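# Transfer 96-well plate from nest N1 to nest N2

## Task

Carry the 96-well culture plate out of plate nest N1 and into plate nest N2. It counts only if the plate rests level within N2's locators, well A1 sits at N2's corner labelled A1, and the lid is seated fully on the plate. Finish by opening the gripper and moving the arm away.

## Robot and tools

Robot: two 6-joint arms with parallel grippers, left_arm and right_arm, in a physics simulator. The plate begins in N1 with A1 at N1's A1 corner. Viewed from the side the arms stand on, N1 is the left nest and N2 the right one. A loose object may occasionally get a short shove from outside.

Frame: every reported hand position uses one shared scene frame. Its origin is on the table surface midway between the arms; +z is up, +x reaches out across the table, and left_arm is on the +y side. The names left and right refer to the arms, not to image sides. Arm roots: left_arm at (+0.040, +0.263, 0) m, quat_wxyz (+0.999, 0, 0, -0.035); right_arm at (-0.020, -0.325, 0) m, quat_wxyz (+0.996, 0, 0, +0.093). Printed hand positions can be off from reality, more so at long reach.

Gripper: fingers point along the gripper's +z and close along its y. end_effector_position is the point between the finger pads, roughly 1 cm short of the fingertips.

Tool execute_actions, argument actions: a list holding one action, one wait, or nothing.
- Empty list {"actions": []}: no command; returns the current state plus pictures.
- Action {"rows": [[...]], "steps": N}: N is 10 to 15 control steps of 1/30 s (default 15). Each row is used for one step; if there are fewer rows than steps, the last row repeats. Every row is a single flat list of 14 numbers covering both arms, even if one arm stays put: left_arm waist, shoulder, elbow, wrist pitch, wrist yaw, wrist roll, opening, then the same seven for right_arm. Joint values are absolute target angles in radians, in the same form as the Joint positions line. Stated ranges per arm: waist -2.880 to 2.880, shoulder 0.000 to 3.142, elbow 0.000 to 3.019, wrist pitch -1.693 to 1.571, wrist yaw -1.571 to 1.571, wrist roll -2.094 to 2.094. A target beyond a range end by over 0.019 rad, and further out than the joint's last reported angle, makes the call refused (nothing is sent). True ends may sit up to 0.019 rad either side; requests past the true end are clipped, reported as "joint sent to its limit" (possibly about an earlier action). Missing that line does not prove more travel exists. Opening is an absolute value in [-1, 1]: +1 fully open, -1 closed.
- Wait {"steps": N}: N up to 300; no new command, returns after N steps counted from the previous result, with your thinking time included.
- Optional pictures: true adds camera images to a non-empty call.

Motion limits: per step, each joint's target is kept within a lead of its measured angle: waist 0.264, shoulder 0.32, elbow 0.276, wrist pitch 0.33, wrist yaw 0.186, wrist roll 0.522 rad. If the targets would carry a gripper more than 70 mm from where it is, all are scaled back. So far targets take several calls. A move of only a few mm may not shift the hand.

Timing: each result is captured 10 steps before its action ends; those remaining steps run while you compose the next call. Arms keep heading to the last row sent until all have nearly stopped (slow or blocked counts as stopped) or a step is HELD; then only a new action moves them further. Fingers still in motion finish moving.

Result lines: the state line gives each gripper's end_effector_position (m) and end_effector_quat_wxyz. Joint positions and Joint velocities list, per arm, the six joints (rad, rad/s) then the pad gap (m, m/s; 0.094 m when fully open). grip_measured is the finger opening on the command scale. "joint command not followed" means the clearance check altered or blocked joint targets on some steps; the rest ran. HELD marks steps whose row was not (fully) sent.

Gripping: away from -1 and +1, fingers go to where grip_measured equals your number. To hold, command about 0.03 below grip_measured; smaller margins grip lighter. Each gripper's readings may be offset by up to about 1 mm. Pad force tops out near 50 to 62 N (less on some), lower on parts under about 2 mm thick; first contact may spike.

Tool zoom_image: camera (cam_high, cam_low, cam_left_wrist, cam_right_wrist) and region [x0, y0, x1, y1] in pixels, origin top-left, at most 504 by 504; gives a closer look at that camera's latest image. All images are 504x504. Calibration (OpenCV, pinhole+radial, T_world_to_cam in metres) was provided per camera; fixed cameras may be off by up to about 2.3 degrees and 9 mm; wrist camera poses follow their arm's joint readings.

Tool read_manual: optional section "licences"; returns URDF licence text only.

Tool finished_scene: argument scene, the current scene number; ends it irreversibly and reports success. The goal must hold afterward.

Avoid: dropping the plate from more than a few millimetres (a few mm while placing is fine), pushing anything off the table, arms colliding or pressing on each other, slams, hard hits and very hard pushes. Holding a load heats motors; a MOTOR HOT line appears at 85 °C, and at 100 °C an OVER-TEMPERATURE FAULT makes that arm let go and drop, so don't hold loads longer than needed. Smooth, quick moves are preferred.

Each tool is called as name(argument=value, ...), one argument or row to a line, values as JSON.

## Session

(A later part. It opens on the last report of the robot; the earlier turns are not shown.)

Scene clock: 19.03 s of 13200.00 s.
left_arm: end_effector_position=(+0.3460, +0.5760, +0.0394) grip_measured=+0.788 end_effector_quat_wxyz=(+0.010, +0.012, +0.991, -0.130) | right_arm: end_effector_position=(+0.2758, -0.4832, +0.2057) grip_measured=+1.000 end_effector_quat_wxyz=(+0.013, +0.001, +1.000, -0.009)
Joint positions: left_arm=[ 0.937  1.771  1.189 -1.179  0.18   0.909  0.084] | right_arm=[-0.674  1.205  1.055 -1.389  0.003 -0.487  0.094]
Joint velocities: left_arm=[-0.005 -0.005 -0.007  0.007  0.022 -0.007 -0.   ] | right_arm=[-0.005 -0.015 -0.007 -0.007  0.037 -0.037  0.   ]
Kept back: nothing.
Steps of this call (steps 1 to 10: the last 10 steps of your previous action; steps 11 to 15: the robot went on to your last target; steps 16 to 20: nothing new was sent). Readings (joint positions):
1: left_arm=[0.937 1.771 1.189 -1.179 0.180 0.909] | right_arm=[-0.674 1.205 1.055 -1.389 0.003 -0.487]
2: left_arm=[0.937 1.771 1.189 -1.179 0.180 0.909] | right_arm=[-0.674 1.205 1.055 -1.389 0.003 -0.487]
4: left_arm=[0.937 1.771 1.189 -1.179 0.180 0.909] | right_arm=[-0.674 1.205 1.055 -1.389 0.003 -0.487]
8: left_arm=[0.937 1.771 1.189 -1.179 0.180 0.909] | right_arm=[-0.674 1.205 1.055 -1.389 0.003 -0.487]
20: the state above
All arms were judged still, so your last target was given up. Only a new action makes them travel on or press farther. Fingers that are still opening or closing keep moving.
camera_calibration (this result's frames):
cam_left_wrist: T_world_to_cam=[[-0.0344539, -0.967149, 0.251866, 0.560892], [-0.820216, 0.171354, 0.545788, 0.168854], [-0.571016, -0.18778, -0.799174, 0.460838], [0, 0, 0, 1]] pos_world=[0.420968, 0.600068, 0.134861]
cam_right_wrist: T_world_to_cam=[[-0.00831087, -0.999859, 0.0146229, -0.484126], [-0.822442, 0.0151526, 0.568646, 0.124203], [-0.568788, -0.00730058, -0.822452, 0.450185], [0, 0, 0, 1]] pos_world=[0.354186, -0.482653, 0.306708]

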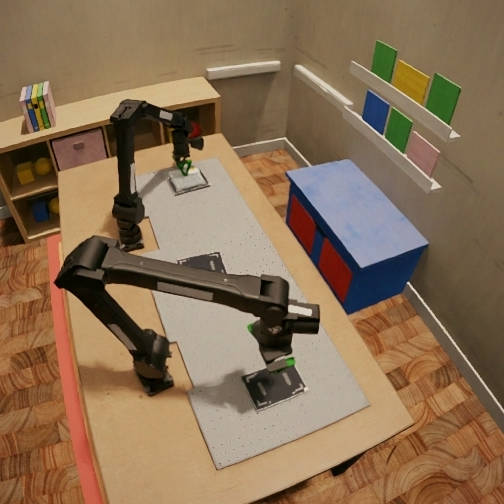

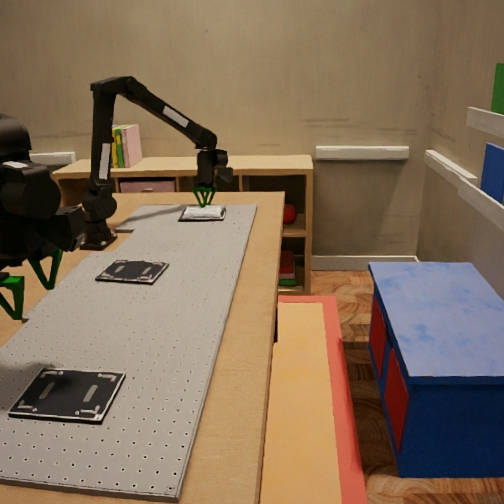

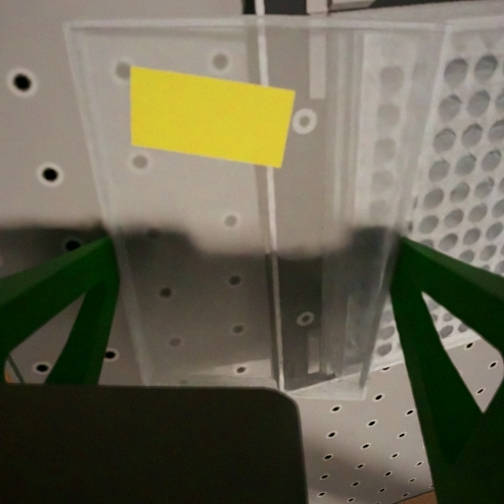

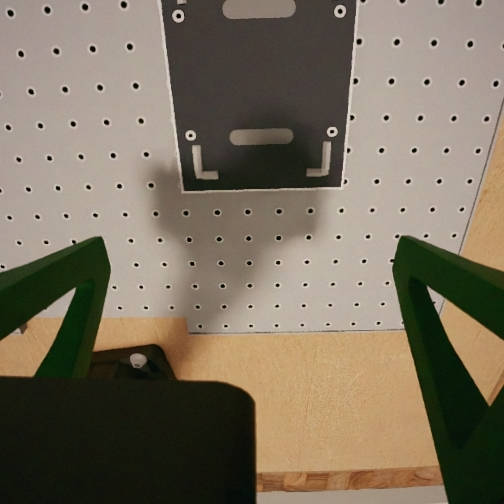

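execute_actions(
  actions=[
    {"rows":[[0.937,1.73,1.27,-1.31,0.175,0.91,0.74,-0.663,1.2,1.1,-1.4,0,-0.5,1]]},
  ],
)

execute_actions(
  actions=[
    {"rows":[[0.84,1.58,1.12,-1.15,0.08,0.76,0.74,-0.663,1.2,1.1,-1.4,0,-0.5,1]]},
  ],
)

execute_actions(
  actions=[
    {"rows":[[0.745,1.505,0.975,-1.035,0,0.61,0.74,-0.663,1.2,1.1,-1.4,0,-0.5,1]]},
  ],
)

execute_actions(
  actions=[
    {"steps":25},
  ],
  pictures=true,
)

Scene clock: 19.80 s of 13200.00 s.
left_arm: end_effector_position=(+0.3421, +0.5710, +0.0621) grip_measured=+0.788 end_effector_quat_wxyz=(-0.006, +0.009, +0.989, -0.148) | right_arm: end_effector_position=(+0.2758, -0.4832, +0.2057) grip_measured=+1.000 end_effector_quat_wxyz=(+0.013, +0.001, +1.000, -0.009)
Joint positions: left_arm=[ 0.936  1.754  1.227 -1.281  0.179  0.907  0.084] | right_arm=[-0.674  1.205  1.055 -1.389  0.003 -0.487  0.094]
Joint velocities: left_arm=[-0.005 -0.21   0.066 -0.281  0.007 -0.081 -0.001] | right_arm=[-0.005 -0.005  0.007 -0.002 -0.022  0.051  0.   ]
Steps of this call (steps 1 to 18: nothing new was sent; steps 19 to 23: the first 5 steps of this action). Readings (joint positions):
19: left_arm=[0.937 1.771 1.195 -1.200 0.180 0.909] | right_arm=[-0.674 1.205 1.055 -1.389 0.003 -0.487]
20: left_arm=[0.937 1.770 1.204 -1.231 0.186 0.907] | right_arm=[-0.674 1.205 1.055 -1.389 0.003 -0.487]
22: left_arm=[0.936 1.761 1.223 -1.270 0.182 0.907] | right_arm=[-0.674 1.205 1.055 -1.389 0.003 -0.487]
23: the state above

Scene clock: 20.30 s of 13200.00 s.
left_arm: end_effector_position=(+0.3424, +0.5515, +0.0774) grip_measured=+0.788 end_effector_quat_wxyz=(-0.007, +0.009, +0.998, -0.068) | right_arm: end_effector_position=(+0.2758, -0.4832, +0.2057) grip_measured=+1.000 end_effector_quat_wxyz=(+0.013, +0.001, +1.000, -0.009)
Joint positions: left_arm=[ 0.866  1.624  1.121 -1.176  0.083  0.819  0.084] | right_arm=[-0.674  1.205  1.055 -1.389  0.003 -0.487  0.094]
Joint velocities: left_arm=[-0.532 -0.63  -0.173  0.061 -0.095 -0.344 -0.001] | right_arm=[-0.005  0.005  0.007  0.022  0.022 -0.007  0.   ]
Steps of this call (steps 1 to 10: the last 10 steps of your previous action; steps 11 to 15: the first 5 steps of this action). Readings (joint positions):
11: left_arm=[0.929 1.723 1.212 -1.269 0.130 0.885] | right_arm=[-0.674 1.205 1.055 -1.389 0.003 -0.487]
12: left_arm=[0.919 1.699 1.179 -1.218 0.097 0.862] | right_arm=[-0.674 1.205 1.055 -1.389 0.003 -0.487]
14: left_arm=[0.884 1.646 1.130 -1.180 0.083 0.830] | right_arm=[-0.674 1.205 1.055 -1.389 0.003 -0.487]
15: the state above

Scene clock: 20.80 s of 13200.00 s.
left_arm: end_effector_position=(+0.3423, +0.5144, +0.0724) grip_measured=+0.788 end_effector_quat_wxyz=(-0.007, -0.010, +1.000, -0.008) | right_arm: end_effector_position=(+0.2758, -0.4832, +0.2057) grip_measured=+1.000 end_effector_quat_wxyz=(+0.013, +0.001, +1.000, -0.009)
Joint positions: left_arm=[ 0.766  1.517  0.985 -1.058  0.004  0.676  0.084] | right_arm=[-0.674  1.205  1.055 -1.389  0.003 -0.487  0.094]
Joint velocities: left_arm=[-0.454 -0.073 -0.408 -0.017 -0.037 -0.344  0.001] | right_arm=[-0.005 -0.024  0.002 -0.007 -0.051  0.051  0.   ]
Steps of this call (steps 1 to 10: the last 10 steps of your previous action; steps 11 to 15: the first 5 steps of this action). Readings (joint positions):
11: left_arm=[0.824 1.562 1.100 -1.131 0.042 0.753] | right_arm=[-0.674 1.205 1.055 -1.389 0.003 -0.487]
12: left_arm=[0.814 1.547 1.065 -1.086 0.015 0.726] | right_arm=[-0.674 1.205 1.055 -1.389 0.003 -0.487]
14: left_arm=[0.782 1.522 1.003 -1.058 0.004 0.689] | right_arm=[-0.674 1.205 1.055 -1.389 0.003 -0.487]
15: the state above

Scene clock: 21.63 s of 13200.00 s.
left_arm: end_effector_position=(+0.3466, +0.5052, +0.0686) grip_measured=+0.788 end_effector_quat_wxyz=(-0.006, -0.024, +1.000, -0.007) | right_arm: end_effector_position=(+0.2758, -0.4832, +0.2057) grip_measured=+1.000 end_effector_quat_wxyz=(+0.013, +0.001, +1.000, -0.009)
Joint positions: left_arm=[ 0.74   1.516  0.971 -1.044  0.003  0.623  0.084] | right_arm=[-0.674  1.205  1.055 -1.389  0.003 -0.487  0.094]
Joint velocities: left_arm=[ 0.005 -0.024  0.002  0.002 -0.037 -0.022 -0.001] | right_arm=[ 0.005 -0.005 -0.027 -0.007  0.022  0.037  0.   ]
Kept back: nothing.
Steps of this call (steps 1 to 10: the last 10 steps of your previous action; steps 11 to 25: the robot went on to your last target). Readings (joint positions):
1: left_arm=[0.753 1.517 0.975 -1.058 0.004 0.666] | right_arm=[-0.674 1.205 1.055 -1.389 0.003 -0.487]
2: left_arm=[0.744 1.517 0.972 -1.057 0.004 0.658] | right_arm=[-0.674 1.205 1.055 -1.389 0.003 -0.487]
4: left_arm=[0.740 1.517 0.971 -1.051 0.004 0.646] | right_arm=[-0.674 1.205 1.055 -1.389 0.003 -0.487]
8: left_arm=[0.740 1.516 0.971 -1.045 0.003 0.632] | right_arm=[-0.674 1.205 1.055 -1.389 0.003 -0.487]
25: the state above
camera_calibration (this result's frames):
cam_left_wrist: T_world_to_cam=[[0.0393223, -0.999194, 0.00804954, 0.492496], [-0.803056, -0.0268077, 0.595301, 0.256287], [-0.594605, -0.0298728, -0.803463, 0.399916], [0, 0, 0, 1]] pos_world=[0.424239, 0.510916, 0.164785]
cam_right_wrist: T_world_to_cam=[[-0.00831087, -0.999859, 0.0146229, -0.484126], [-0.822442, 0.0151526, 0.568646, 0.124203], [-0.568788, -0.00730058, -0.822452, 0.450185], [0, 0, 0, 1]] pos_world=[0.354186, -0.482653, 0.306708]

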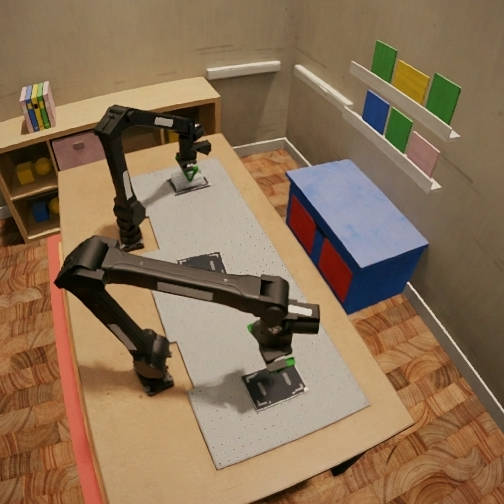

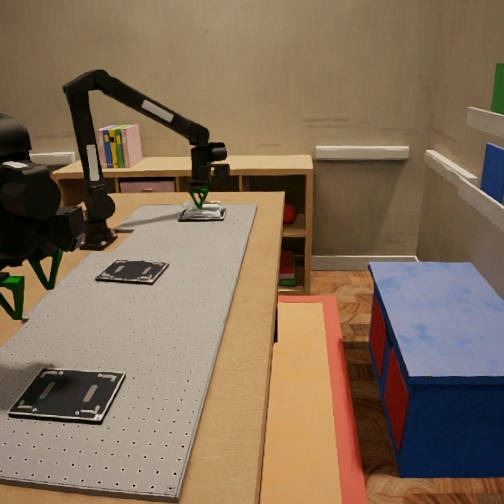

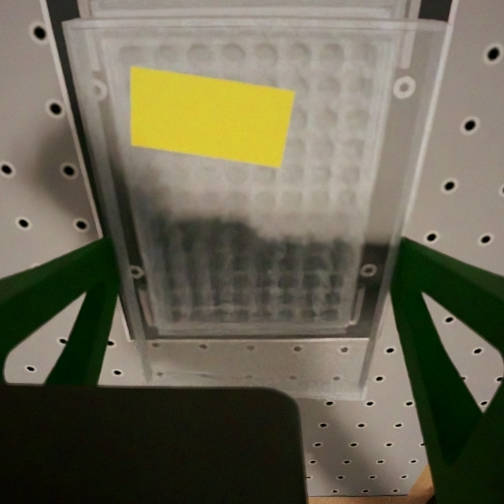

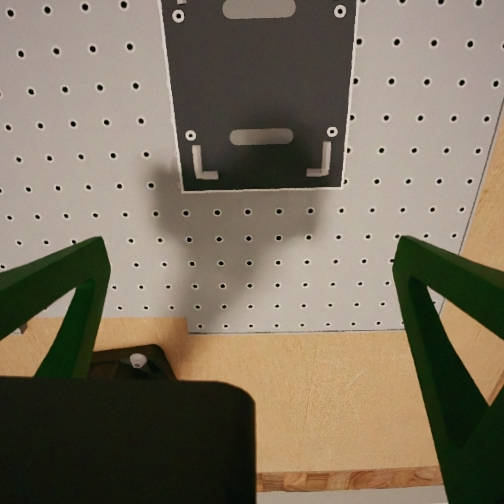

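execute_actions(
  actions=[
    {"rows":[[0.756,1.548,0.947,-0.995,0,0.61,0.74,-0.663,1.2,1.1,-1.4,0,-0.5,1]]},
  ],
)

execute_actions(
  actions=[
    {"steps":20},
  ],
  pictures=true,
)

Scene clock: 22.50 s of 13200.00 s.
left_arm: end_effector_position=(+0.3481, +0.5078, +0.0595) grip_measured=+0.788 end_effector_quat_wxyz=(-0.002, -0.025, +1.000, -0.003) | right_arm: end_effector_position=(+0.2758, -0.4832, +0.2057) grip_measured=+1.000 end_effector_quat_wxyz=(+0.013, +0.001, +1.000, -0.009)
Joint positions: left_arm=[ 0.743  1.53   0.959 -1.008  0.003  0.623  0.084] | right_arm=[-0.674  1.205  1.055 -1.389  0.003 -0.487  0.094]
Joint velocities: left_arm=[ 0.005  0.122 -0.051  0.037  0.081  0.066  0.   ] | right_arm=[-0.005 -0.005 -0.007 -0.007  0.022 -0.007  0.   ]
Steps of this call (steps 1 to 15: the robot went on to your last target; steps 16 to 21: nothing new was sent; steps 22 to 26: the first 5 steps of this action). Readings (joint positions):
22: left_arm=[0.740 1.517 0.969 -1.037 0.003 0.623] | right_arm=[-0.674 1.205 1.055 -1.389 0.003 -0.487]
23: left_arm=[0.740 1.518 0.966 -1.024 0.003 0.623] | right_arm=[-0.674 1.205 1.055 -1.389 0.003 -0.487]
25: left_arm=[0.742 1.525 0.961 -1.010 0.003 0.623] | right_arm=[-0.674 1.205 1.055 -1.389 0.003 -0.487]
26: the state above

Scene clock: 23.17 s of 13200.00 s.
left_arm: end_effector_position=(+0.3470, +0.5075, +0.0543) grip_measured=+0.788 end_effector_quat_wxyz=(-0.006, -0.026, +1.000, -0.006) | right_arm: end_effector_position=(+0.2758, -0.4832, +0.2057) grip_measured=+1.000 end_effector_quat_wxyz=(+0.013, +0.001, +1.000, -0.009)
Joint positions: left_arm=[ 0.744  1.541  0.956 -1.002  0.003  0.623  0.084] | right_arm=[-0.674  1.205  1.055 -1.389  0.003 -0.487  0.094]
Joint velocities: left_arm=[-0.005 -0.005 -0.002  0.002 -0.007  0.081  0.001] | right_arm=[ 0.005 -0.015 -0.007 -0.002 -0.007  0.022  0.   ]
Kept back: nothing.
Steps of this call (steps 1 to 10: the last 10 steps of your previous action; steps 11 to 20: the robot went on to your last target). Readings (joint positions):
1: left_arm=[0.743 1.534 0.958 -1.006 0.003 0.623] | right_arm=[-0.674 1.205 1.055 -1.389 0.003 -0.487]
2: left_arm=[0.744 1.538 0.957 -1.006 0.003 0.623] | right_arm=[-0.674 1.205 1.055 -1.389 0.003 -0.487]
4: left_arm=[0.744 1.541 0.956 -1.003 0.003 0.623] | right_arm=[-0.674 1.205 1.055 -1.389 0.003 -0.487]
8: left_arm=[0.744 1.541 0.956 -1.002 0.003 0.623] | right_arm=[-0.674 1.205 1.055 -1.389 0.003 -0.487]
20: the state above
camera_calibration (this result's frames):
cam_left_wrist: T_world_to_cam=[[0.0431226, -0.999046, 0.00692397, 0.49355], [-0.803833, -0.0305792, 0.594068, 0.267533], [-0.593289, -0.0311834, -0.804385, 0.388989], [0, 0, 0, 1]] pos_world=[0.424552, 0.51339, 0.150547]
cam_right_wrist: T_world_to_cam=[[-0.00831087, -0.999859, 0.0146229, -0.484126], [-0.822442, 0.0151526, 0.568646, 0.124203], [-0.568788, -0.00730058, -0.822452, 0.450185], [0, 0, 0, 1]] pos_world=[0.354186, -0.482653, 0.306708]

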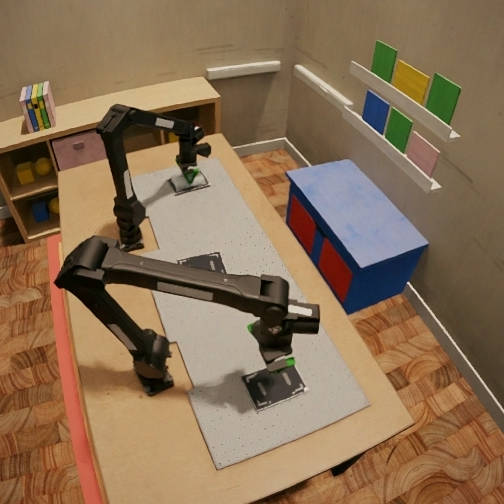

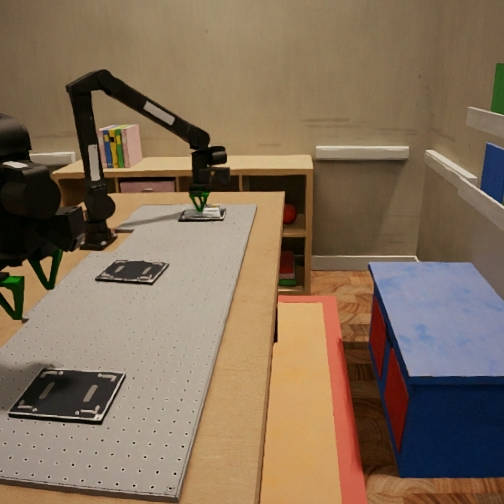

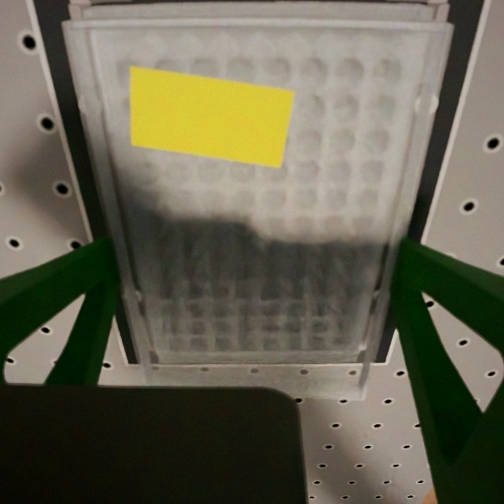

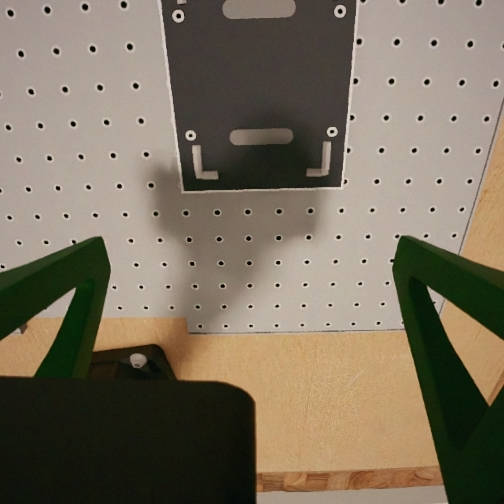

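execute_actions(
  actions=[
    {"rows":[[0.745,1.556,0.931,-0.972,0,0.61,0.74,-0.663,1.2,1.1,-1.4,0,-0.5,1]]},
  ],
)

execute_actions(
  actions=[
    {"steps":20},
  ],
  pictures=true,
)

zoom_image(
  camera="cam_low",
  region=[170, 180, 240, 230],
)

Scene clock: 24.27 s of 13200.00 s.
left_arm: end_effector_position=(+0.3472, +0.5077, +0.0498) grip_measured=+0.788 end_effector_quat_wxyz=(-0.002, -0.026, +1.000, -0.003) | right_arm: end_effector_position=(+0.2758, -0.4832, +0.2057) grip_measured=+1.000 end_effector_quat_wxyz=(+0.013, +0.001, +1.000, -0.009)
Joint positions: left_arm=[ 0.744  1.543  0.944 -0.978  0.003  0.623  0.084] | right_arm=[-0.674  1.205  1.055 -1.389  0.003 -0.487  0.094]
Joint velocities: left_arm=[-0.015  0.005  0.002  0.027 -0.022  0.022 -0.001] | right_arm=[ 0.015 -0.005  0.012  0.007 -0.037  0.095  0.   ]
Steps of this call (steps 1 to 15: the robot went on to your last target; steps 16 to 28: nothing new was sent; steps 29 to 33: the first 5 steps of this action). Readings (joint positions):
29: left_arm=[0.744 1.541 0.954 -0.997 0.003 0.623] | right_arm=[-0.674 1.205 1.055 -1.389 0.003 -0.487]
30: left_arm=[0.744 1.541 0.951 -0.990 0.003 0.623] | right_arm=[-0.674 1.205 1.055 -1.389 0.003 -0.487]
32: left_arm=[0.744 1.542 0.945 -0.981 0.003 0.623] | right_arm=[-0.674 1.205 1.055 -1.389 0.003 -0.487]
33: the state above

Scene clock: 24.93 s of 13200.00 s.
left_arm: end_effector_position=(+0.3471, +0.5076, +0.0497) grip_measured=+0.788 end_effector_quat_wxyz=(-0.002, -0.026, +1.000, -0.003) | right_arm: end_effector_position=(+0.2758, -0.4832, +0.2057) grip_measured=+1.000 end_effector_quat_wxyz=(+0.013, +0.001, +1.000, -0.009)
Joint positions: left_arm=[ 0.744  1.543  0.944 -0.978  0.003  0.623  0.084] | right_arm=[-0.674  1.205  1.055 -1.389  0.003 -0.487  0.094]
Joint velocities: left_arm=[-0.005 -0.015 -0.007  0.002 -0.007 -0.037  0.001] | right_arm=[-0.015 -0.005 -0.007 -0.017  0.022 -0.022  0.   ]
Kept back: nothing.
Steps of this call (steps 1 to 10: the last 10 steps of your previous action; steps 11 to 15: the robot went on to your last target; steps 16 to 20: nothing new was sent). Readings (joint positions):
1: left_arm=[0.744 1.543 0.944 -0.978 0.003 0.623] | right_arm=[-0.674 1.205 1.055 -1.389 0.003 -0.487]
2: left_arm=[0.744 1.543 0.944 -0.978 0.003 0.623] | right_arm=[-0.674 1.205 1.055 -1.389 0.003 -0.487]
4: left_arm=[0.744 1.543 0.944 -0.978 0.003 0.623] | right_arm=[-0.674 1.205 1.055 -1.389 0.003 -0.487]
8: left_arm=[0.744 1.543 0.944 -0.978 0.003 0.623] | right_arm=[-0.674 1.205 1.055 -1.389 0.003 -0.487]
20: the state above
All arms were judged still, so your last target was given up. Only a new action makes them travel on or press farther. Fingers that are still opening or closing keep moving.
camera_calibration (this result's frames):
cam_left_wrist: T_world_to_cam=[[0.0430916, -0.999071, 0.00107069, 0.493987], [-0.808411, -0.0342384, 0.587622, 0.27414], [-0.587039, -0.0261871, -0.809135, 0.380884], [0, 0, 0, 1]] pos_world=[0.423925, 0.512888, 0.146567]
cam_right_wrist: T_world_to_cam=[[-0.00831087, -0.999859, 0.0146229, -0.484126], [-0.822442, 0.0151526, 0.568646, 0.124203], [-0.568788, -0.00730058, -0.822452, 0.450185], [0, 0, 0, 1]] pos_world=[0.354186, -0.482653, 0.306708]

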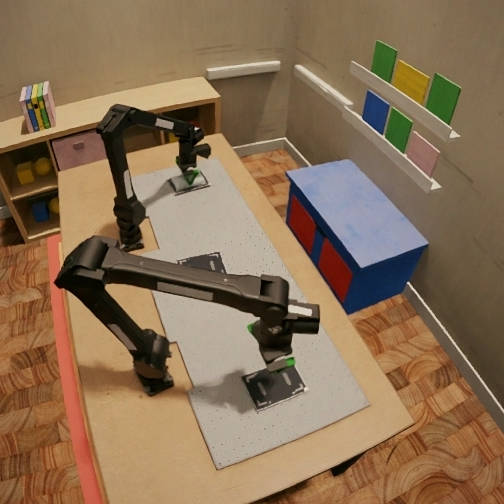

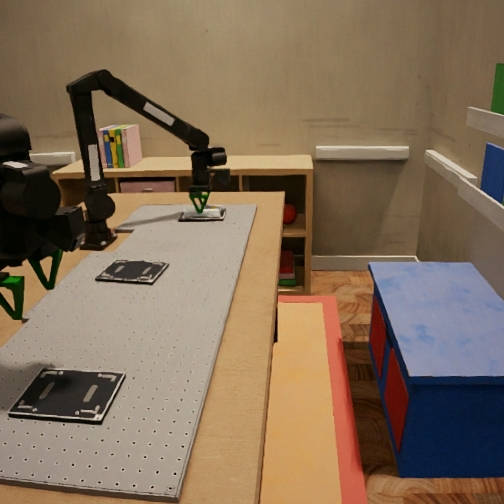

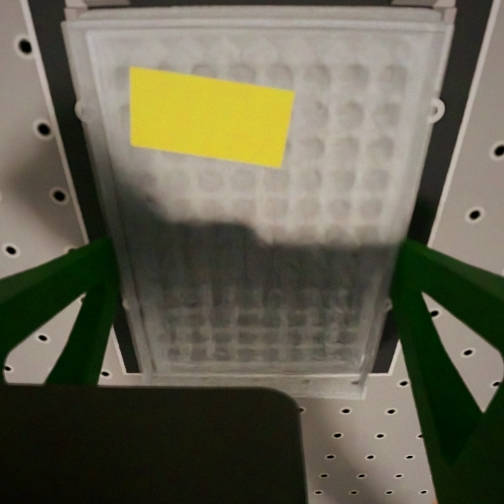

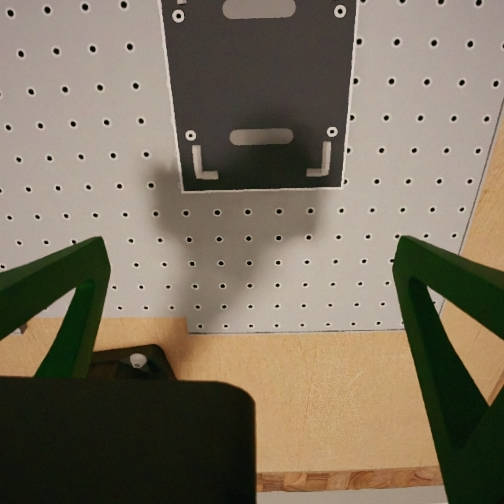

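Region (170, 180, 240, 230) of cam_low's 504x504 image, scaled by 7.200, with more detail than that image has; it fills the top 360 rows of this view, and the rest is white.

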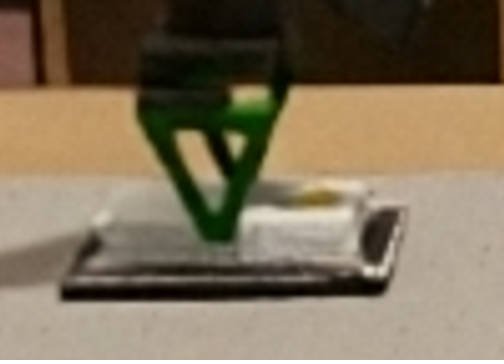

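execute_actions(
  actions=[
    {"rows":[[0.727,1.556,0.935,-0.972,0,0.61,0.74,-0.663,1.2,1.1,-1.4,0,-0.5,1]]},
  ],
)

execute_actions(
  actions=[
    {"steps":20},
  ],
  pictures=true,
)

Scene clock: 25.67 s of 13200.00 s.
left_arm: end_effector_position=(+0.3479, +0.5066, +0.0497) grip_measured=+0.788 end_effector_quat_wxyz=(-0.002, -0.024, +1.000, -0.003) | right_arm: end_effector_position=(+0.2758, -0.4832, +0.2057) grip_measured=+1.000 end_effector_quat_wxyz=(+0.013, +0.001, +1.000, -0.009)
Joint positions: left_arm=[ 0.74   1.543  0.944 -0.978  0.002  0.623  0.084] | right_arm=[-0.674  1.205  1.055 -1.389  0.003 -0.487  0.094]
Joint velocities: left_arm=[-0.024 -0.005 -0.007 -0.007 -0.11  -0.051  0.001] | right_arm=[ 0.005  0.005  0.017 -0.012 -0.139 -0.007  0.   ]
Steps of this call (steps 1 to 17: nothing new was sent; steps 18 to 22: the first 5 steps of this action). Readings (joint positions):
18: left_arm=[0.743 1.543 0.944 -0.978 0.003 0.623] | right_arm=[-0.674 1.205 1.055 -1.389 0.003 -0.487]
19: left_arm=[0.743 1.543 0.944 -0.978 0.002 0.623] | right_arm=[-0.674 1.205 1.055 -1.389 0.003 -0.487]
21: left_arm=[0.741 1.543 0.944 -0.978 0.002 0.623] | right_arm=[-0.674 1.205 1.055 -1.389 0.003 -0.487]
22: the state above

Scene clock: 26.33 s of 13200.00 s.
left_arm: end_effector_position=(+0.3480, +0.5065, +0.0497) grip_measured=+0.788 end_effector_quat_wxyz=(-0.002, -0.024, +1.000, -0.003) | right_arm: end_effector_position=(+0.2758, -0.4832, +0.2057) grip_measured=+1.000 end_effector_quat_wxyz=(+0.013, +0.001, +1.000, -0.009)
Joint positions: left_arm=[ 0.74   1.543  0.944 -0.978  0.002  0.622  0.084] | right_arm=[-0.674  1.205  1.055 -1.389  0.003 -0.487  0.094]
Joint velocities: left_arm=[-0.005 -0.005  0.002 -0.002  0.022 -0.051  0.   ] | right_arm=[-0.005 -0.005 -0.002 -0.022 -0.037  0.081  0.   ]
Kept back: nothing.
Steps of this call (steps 1 to 10: the last 10 steps of your previous action; steps 11 to 15: the robot went on to your last target; steps 16 to 20: nothing new was sent). Readings (joint positions):
1: left_arm=[0.740 1.543 0.944 -0.978 0.002 0.623] | right_arm=[-0.674 1.205 1.055 -1.389 0.003 -0.487]
2: left_arm=[0.740 1.543 0.944 -0.978 0.002 0.622] | right_arm=[-0.674 1.205 1.055 -1.389 0.003 -0.487]
4: left_arm=[0.740 1.543 0.944 -0.978 0.002 0.622] | right_arm=[-0.674 1.205 1.055 -1.389 0.003 -0.487]
8: left_arm=[0.740 1.543 0.944 -0.978 0.002 0.622] | right_arm=[-0.674 1.205 1.055 -1.389 0.003 -0.487]
20: the state above
All arms were judged still, so your last target was given up. Only a new action makes them travel on or press farther. Fingers that are still opening or closing keep moving.
camera_calibration (this result's frames):
cam_left_wrist: T_world_to_cam=[[0.0404213, -0.999182, 0.000758343, 0.493828], [-0.808356, -0.0322554, 0.587809, 0.273788], [-0.587304, -0.024373, -0.808999, 0.380544], [0, 0, 0, 1]] pos_world=[0.424852, 0.51153, 0.146549]
cam_right_wrist: T_world_to_cam=[[-0.00831087, -0.999859, 0.0146229, -0.484126], [-0.822442, 0.0151526, 0.568646, 0.124203], [-0.568788, -0.00730058, -0.822452, 0.450185], [0, 0, 0, 1]] pos_world=[0.354186, -0.482653, 0.306708]

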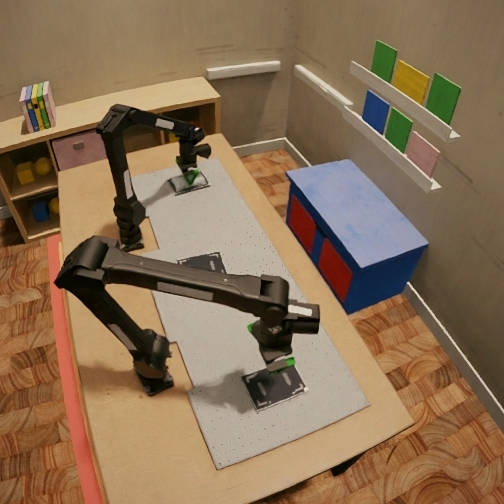

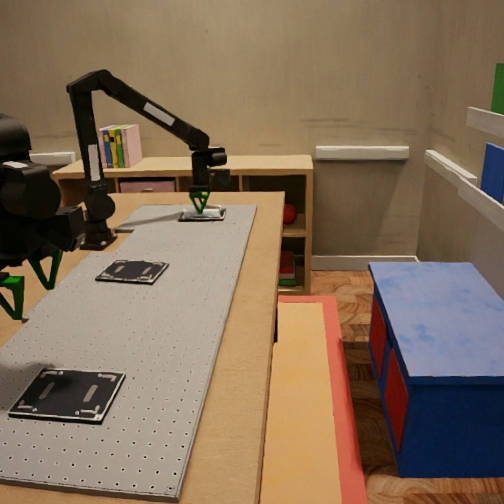

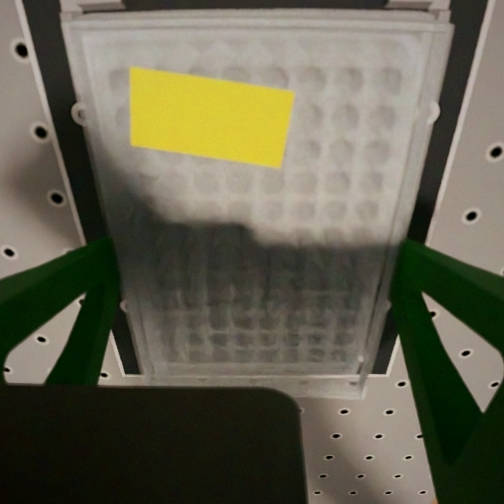

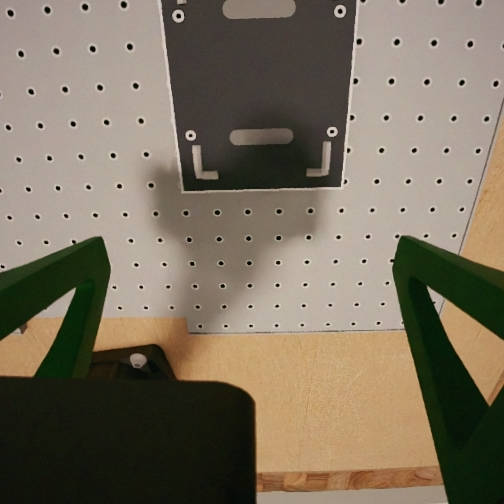

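execute_actions(
  actions=[
    {"rows":[[0.735,1.57,0.925,-0.955,0,0.61,0.74,-0.663,1.2,1.1,-1.4,0,-0.5,1]]},
  ],
)

execute_actions(
  actions=[
    {"steps":20},
  ],
  pictures=true,
)

zoom_image(
  camera="cam_left_wrist",
  region=[40, 0, 480, 410],
)

Scene clock: 26.90 s of 13200.00 s.
left_arm: end_effector_position=(+0.3485, +0.5071, +0.0479) grip_measured=+0.788 end_effector_quat_wxyz=(-0.000, -0.024, +1.000, -0.001) | right_arm: end_effector_position=(+0.2758, -0.4832, +0.2057) grip_measured=+1.000 end_effector_quat_wxyz=(+0.013, +0.001, +1.000, -0.009)
Joint positions: left_arm=[ 0.74   1.545  0.94  -0.968  0.001  0.622  0.084] | right_arm=[-0.674  1.205  1.055 -1.389  0.003 -0.487  0.094]
Joint velocities: left_arm=[ 0.005 -0.015 -0.002  0.002  0.11  -0.022 -0.   ] | right_arm=[-0.015 -0.005 -0.007 -0.017  0.066 -0.051  0.   ]
Steps of this call (steps 1 to 12: nothing new was sent; steps 13 to 17: the first 5 steps of this action). Readings (joint positions):
13: left_arm=[0.740 1.544 0.943 -0.975 0.002 0.622] | right_arm=[-0.674 1.205 1.055 -1.389 0.003 -0.487]
14: left_arm=[0.740 1.544 0.941 -0.971 0.002 0.622] | right_arm=[-0.674 1.205 1.055 -1.389 0.003 -0.487]
16: left_arm=[0.740 1.545 0.940 -0.969 0.002 0.622] | right_arm=[-0.674 1.205 1.055 -1.389 0.003 -0.487]
17: the state above

Scene clock: 27.57 s of 13200.00 s.
left_arm: end_effector_position=(+0.3485, +0.5071, +0.0479) grip_measured=+0.788 end_effector_quat_wxyz=(-0.000, -0.024, +1.000, -0.001) | right_arm: end_effector_position=(+0.2758, -0.4832, +0.2057) grip_measured=+1.000 end_effector_quat_wxyz=(+0.013, +0.001, +1.000, -0.009)
Joint positions: left_arm=[ 0.74   1.545  0.94  -0.968  0.001  0.622  0.084] | right_arm=[-0.674  1.205  1.055 -1.389  0.003 -0.487  0.094]
Joint velocities: left_arm=[-0.005 -0.015  0.002 -0.017  0.022 -0.037 -0.   ] | right_arm=[-0.005 -0.015 -0.002  0.017 -0.037 -0.051  0.   ]
Kept back: nothing.
Steps of this call (steps 1 to 10: the last 10 steps of your previous action; steps 11 to 15: the robot went on to your last target; steps 16 to 20: nothing new was sent). Readings (joint positions):
1: left_arm=[0.740 1.545 0.940 -0.968 0.001 0.622] | right_arm=[-0.674 1.205 1.055 -1.389 0.003 -0.487]
2: left_arm=[0.740 1.545 0.940 -0.968 0.001 0.622] | right_arm=[-0.674 1.205 1.055 -1.389 0.003 -0.487]
4: left_arm=[0.740 1.545 0.940 -0.968 0.001 0.622] | right_arm=[-0.674 1.205 1.055 -1.389 0.003 -0.487]
8: left_arm=[0.740 1.545 0.940 -0.968 0.001 0.622] | right_arm=[-0.674 1.205 1.055 -1.389 0.003 -0.487]
20: the state above
All arms were judged still, so your last target was given up. Only a new action makes them travel on or press farther. Fingers that are still opening or closing keep moving.
camera_calibration (this result's frames):
cam_left_wrist: T_world_to_cam=[[0.0408007, -0.999163, -0.00286397, 0.49443], [-0.810029, -0.0347553, 0.585359, 0.277174], [-0.584968, -0.0215632, -0.810769, 0.377198], [0, 0, 0, 1]] pos_world=[0.424995, 0.511783, 0.14499]
cam_right_wrist: T_world_to_cam=[[-0.00831087, -0.999859, 0.0146229, -0.484126], [-0.822442, 0.0151526, 0.568646, 0.124203], [-0.568788, -0.00730058, -0.822452, 0.450185], [0, 0, 0, 1]] pos_world=[0.354186, -0.482653, 0.306708]

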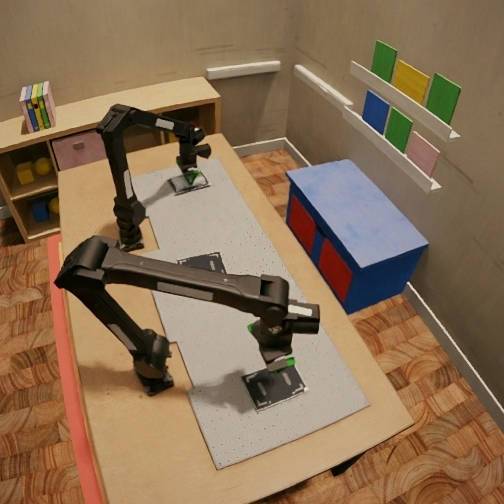

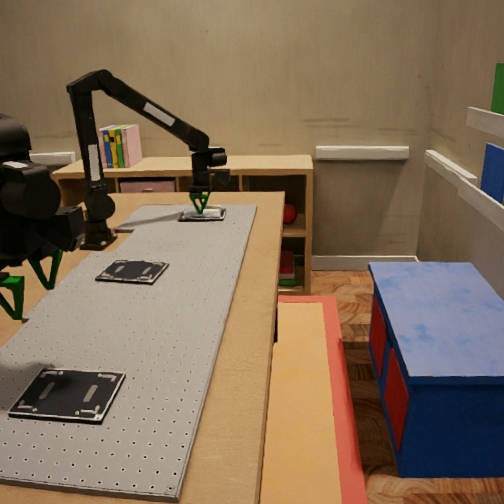

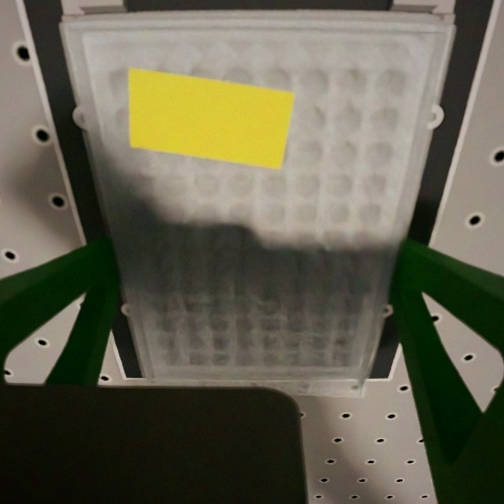

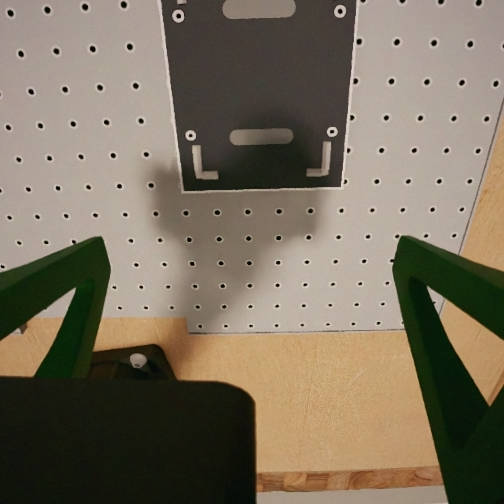

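Region (40, 0, 480, 410) of cam_left_wrist's 504x504 image, scaled by 1.145, with more detail than that image has; it fills the top 470 rows of this view, and the rest is white.

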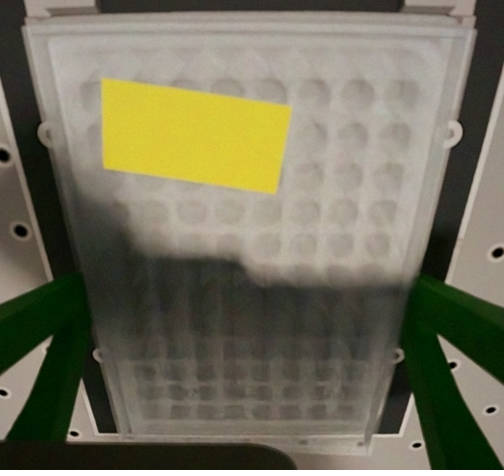

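execute_actions(
  actions=[
    {"rows":[[0.756,1.53,0.92,-0.965,0,0.61,0.74,-0.663,1.2,1.1,-1.4,0,-0.5,1]]},
  ],
)

execute_actions(
  actions=[
    {"steps":20},
  ],
  pictures=true,
)

Scene clock: 28.13 s of 13200.00 s.
left_arm: end_effector_position=(+0.3469, +0.5068, +0.0487) grip_measured=+0.788 end_effector_quat_wxyz=(+0.001, -0.025, +1.000, -0.000) | right_arm: end_effector_position=(+0.2758, -0.4832, +0.2057) grip_measured=+1.000 end_effector_quat_wxyz=(+0.013, +0.001, +1.000, -0.009)
Joint positions: left_arm=[ 0.742  1.539  0.936 -0.967  0.001  0.622  0.084] | right_arm=[-0.674  1.205  1.055 -1.389  0.003 -0.487  0.094]
Joint velocities: left_arm=[ 0.005 -0.005 -0.002 -0.002 -0.007  0.022 -0.   ] | right_arm=[-0.005  0.005  0.017 -0.002 -0.051  0.007  0.   ]
Steps of this call (steps 1 to 12: nothing new was sent; steps 13 to 17: the first 5 steps of this action). Readings (joint positions):
13: left_arm=[0.740 1.544 0.940 -0.968 0.001 0.622] | right_arm=[-0.674 1.205 1.055 -1.389 0.003 -0.487]
14: left_arm=[0.740 1.543 0.939 -0.968 0.001 0.622] | right_arm=[-0.674 1.205 1.055 -1.389 0.003 -0.487]
16: left_arm=[0.742 1.540 0.937 -0.968 0.001 0.622] | right_arm=[-0.674 1.205 1.055 -1.389 0.003 -0.487]
17: the state above

Scene clock: 28.80 s of 13200.00 s.
left_arm: end_effector_position=(+0.3469, +0.5068, +0.0487) grip_measured=+0.788 end_effector_quat_wxyz=(+0.001, -0.025, +1.000, -0.000) | right_arm: end_effector_position=(+0.2758, -0.4832, +0.2057) grip_measured=+1.000 end_effector_quat_wxyz=(+0.013, +0.001, +1.000, -0.009)
Joint positions: left_arm=[ 0.742  1.539  0.936 -0.967  0.001  0.622  0.084] | right_arm=[-0.674  1.205  1.055 -1.389  0.003 -0.487  0.094]
Joint velocities: left_arm=[-0.005 -0.005 -0.007 -0.007  0.066 -0.051  0.001] | right_arm=[-0.015  0.015  0.017 -0.012 -0.007 -0.007  0.   ]
Kept back: nothing.
Steps of this call (steps 1 to 10: the last 10 steps of your previous action; steps 11 to 15: the robot went on to your last target; steps 16 to 20: nothing new was sent). Readings (joint positions):
1: left_arm=[0.742 1.539 0.936 -0.967 0.001 0.622] | right_arm=[-0.674 1.205 1.055 -1.389 0.003 -0.487]
2: left_arm=[0.742 1.539 0.936 -0.967 0.001 0.622] | right_arm=[-0.674 1.205 1.055 -1.389 0.003 -0.487]
4: left_arm=[0.742 1.539 0.936 -0.967 0.001 0.622] | right_arm=[-0.674 1.205 1.055 -1.389 0.003 -0.487]
8: left_arm=[0.742 1.539 0.936 -0.967 0.001 0.622] | right_arm=[-0.674 1.205 1.055 -1.389 0.003 -0.487]
20: the state above
All arms were judged still, so your last target was given up. Only a new action makes them travel on or press farther. Fingers that are still opening or closing keep moving.
camera_calibration (this result's frames):
cam_left_wrist: T_world_to_cam=[[0.0427128, -0.999079, -0.00421194, 0.493555], [-0.811008, -0.0371338, 0.583855, 0.277015], [-0.583473, -0.0215222, -0.811847, 0.376448], [0, 0, 0, 1]] pos_world=[0.423228, 0.511489, 0.145961]
cam_right_wrist: T_world_to_cam=[[-0.00831087, -0.999859, 0.0146229, -0.484126], [-0.822442, 0.0151526, 0.568646, 0.124203], [-0.568788, -0.00730058, -0.822452, 0.450185], [0, 0, 0, 1]] pos_world=[0.354186, -0.482653, 0.306708]

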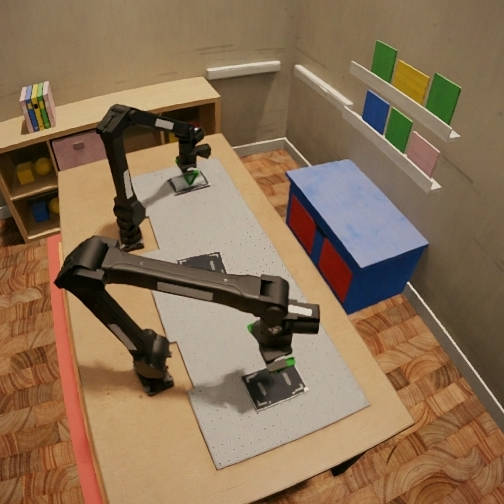

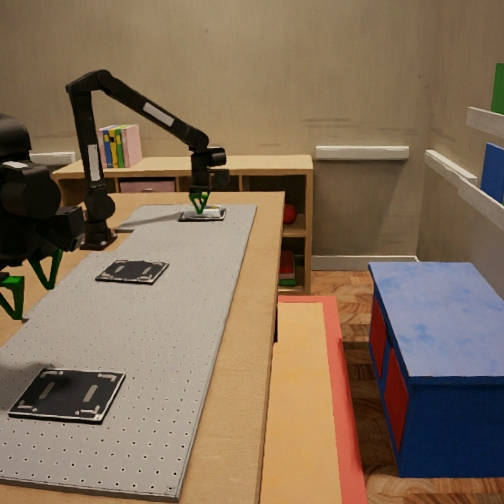

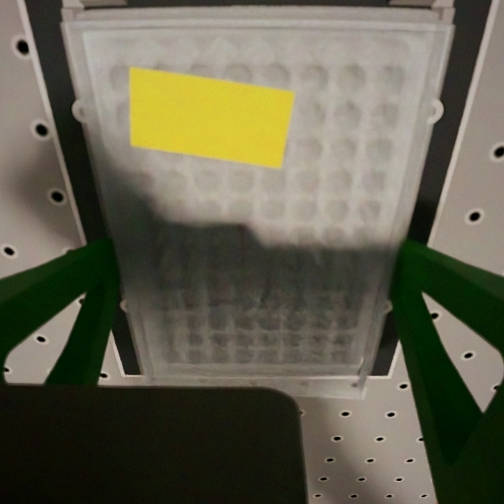

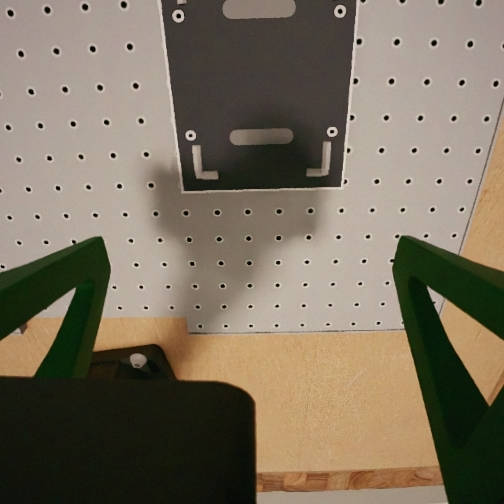

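Continue further −x (elbow + wrist pull inward).

execute_actions(
  actions=[
    {"rows":[[0.75,1.535,0.91,-0.985,0,0.61,0.74,-0.663,1.2,1.1,-1.4,0,-0.5,1]]},
  ],
)

execute_actions(
  actions=[
    {"steps":20},
  ],
  pictures=true,
)

Scene clock: 29.27 s of 13200.00 s.
left_arm: end_effector_position=(+0.3464, +0.5062, +0.0482) grip_measured=+0.788 end_effector_quat_wxyz=(+0.000, -0.025, +1.000, -0.001) | right_arm: end_effector_position=(+0.2758, -0.4832, +0.2057) grip_measured=+1.000 end_effector_quat_wxyz=(+0.013, +0.001, +1.000, -0.009)
Joint positions: left_arm=[ 0.742  1.539  0.934 -0.967  0.002  0.622  0.084] | right_arm=[-0.674  1.205  1.055 -1.389  0.003 -0.487  0.094]
Joint velocities: left_arm=[-0.015  0.005  0.007 -0.012  0.037 -0.081 -0.001] | right_arm=[-0.005 -0.015  0.007  0.007  0.022  0.007  0.   ]
Steps of this call (steps 1 to 9: nothing new was sent; steps 10 to 14: the first 5 steps of this action). Readings (joint positions):
10: left_arm=[0.742 1.539 0.935 -0.967 0.002 0.622] | right_arm=[-0.674 1.205 1.055 -1.389 0.003 -0.487]
11: left_arm=[0.742 1.539 0.934 -0.967 0.002 0.622] | right_arm=[-0.674 1.205 1.055 -1.389 0.003 -0.487]
13: left_arm=[0.742 1.539 0.934 -0.967 0.002 0.622] | right_arm=[-0.674 1.205 1.055 -1.389 0.003 -0.487]
14: the state above

Scene clock: 29.93 s of 13200.00 s.
left_arm: end_effector_position=(+0.3464, +0.5062, +0.0482) grip_measured=+0.788 end_effector_quat_wxyz=(+0.000, -0.025, +1.000, -0.001) | right_arm: end_effector_position=(+0.2758, -0.4832, +0.2057) grip_measured=+1.000 end_effector_quat_wxyz=(+0.013, +0.001, +1.000, -0.009)
Joint positions: left_arm=[ 0.742  1.539  0.934 -0.967  0.002  0.622  0.084] | right_arm=[-0.674  1.205  1.055 -1.389  0.003 -0.487  0.094]
Joint velocities: left_arm=[ 0.005 -0.005  0.012 -0.002 -0.022 -0.022 -0.001] | right_arm=[-0.005 -0.005 -0.002  0.017 -0.022  0.007  0.   ]
Kept back: nothing.
Steps of this call (steps 1 to 10: the last 10 steps of your previous action; steps 11 to 15: the robot went on to your last target; steps 16 to 20: nothing new was sent). Readings (joint positions):
1: left_arm=[0.742 1.539 0.934 -0.967 0.002 0.622] | right_arm=[-0.674 1.205 1.055 -1.389 0.003 -0.487]
2: left_arm=[0.742 1.539 0.934 -0.967 0.002 0.622] | right_arm=[-0.674 1.205 1.055 -1.389 0.003 -0.487]
4: left_arm=[0.742 1.539 0.934 -0.967 0.002 0.622] | right_arm=[-0.674 1.205 1.055 -1.389 0.003 -0.487]
8: left_arm=[0.742 1.539 0.934 -0.967 0.002 0.622] | right_arm=[-0.674 1.205 1.055 -1.389 0.003 -0.487]
20: the state above
All arms were judged still, so your last target was given up. Only a new action makes them travel on or press farther. Fingers that are still opening or closing keep moving.
camera_calibration (this result's frames):
cam_left_wrist: T_world_to_cam=[[0.0427116, -0.999085, -0.00238839, 0.492894], [-0.810727, -0.036056, 0.584312, 0.276259], [-0.583864, -0.0230206, -0.811525, 0.376674], [0, 0, 0, 1]] pos_world=[0.422845, 0.511075, 0.145436]
cam_right_wrist: T_world_to_cam=[[-0.00831087, -0.999859, 0.0146229, -0.484126], [-0.822442, 0.0151526, 0.568646, 0.124203], [-0.568788, -0.00730058, -0.822452, 0.450185], [0, 0, 0, 1]] pos_world=[0.354186, -0.482653, 0.306708]

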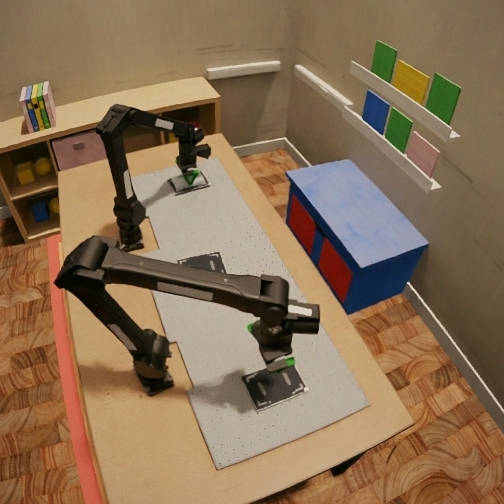

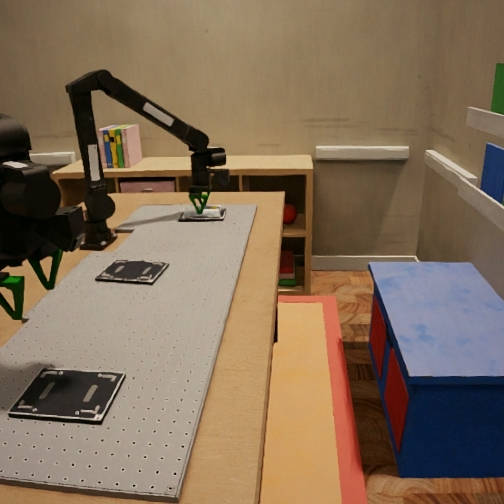

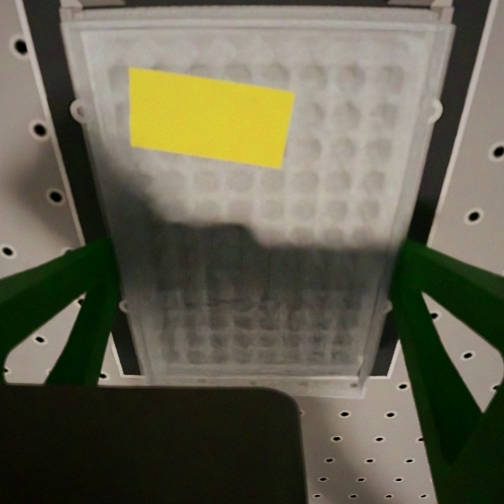

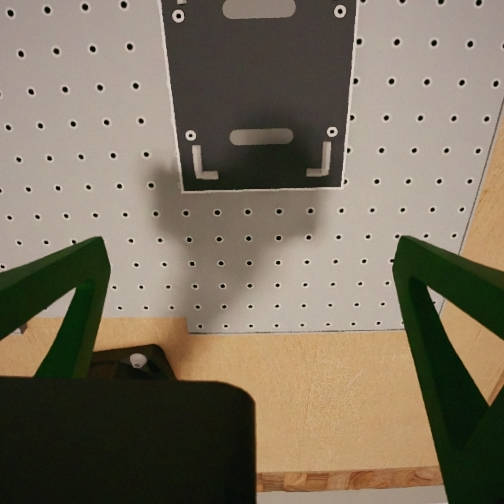

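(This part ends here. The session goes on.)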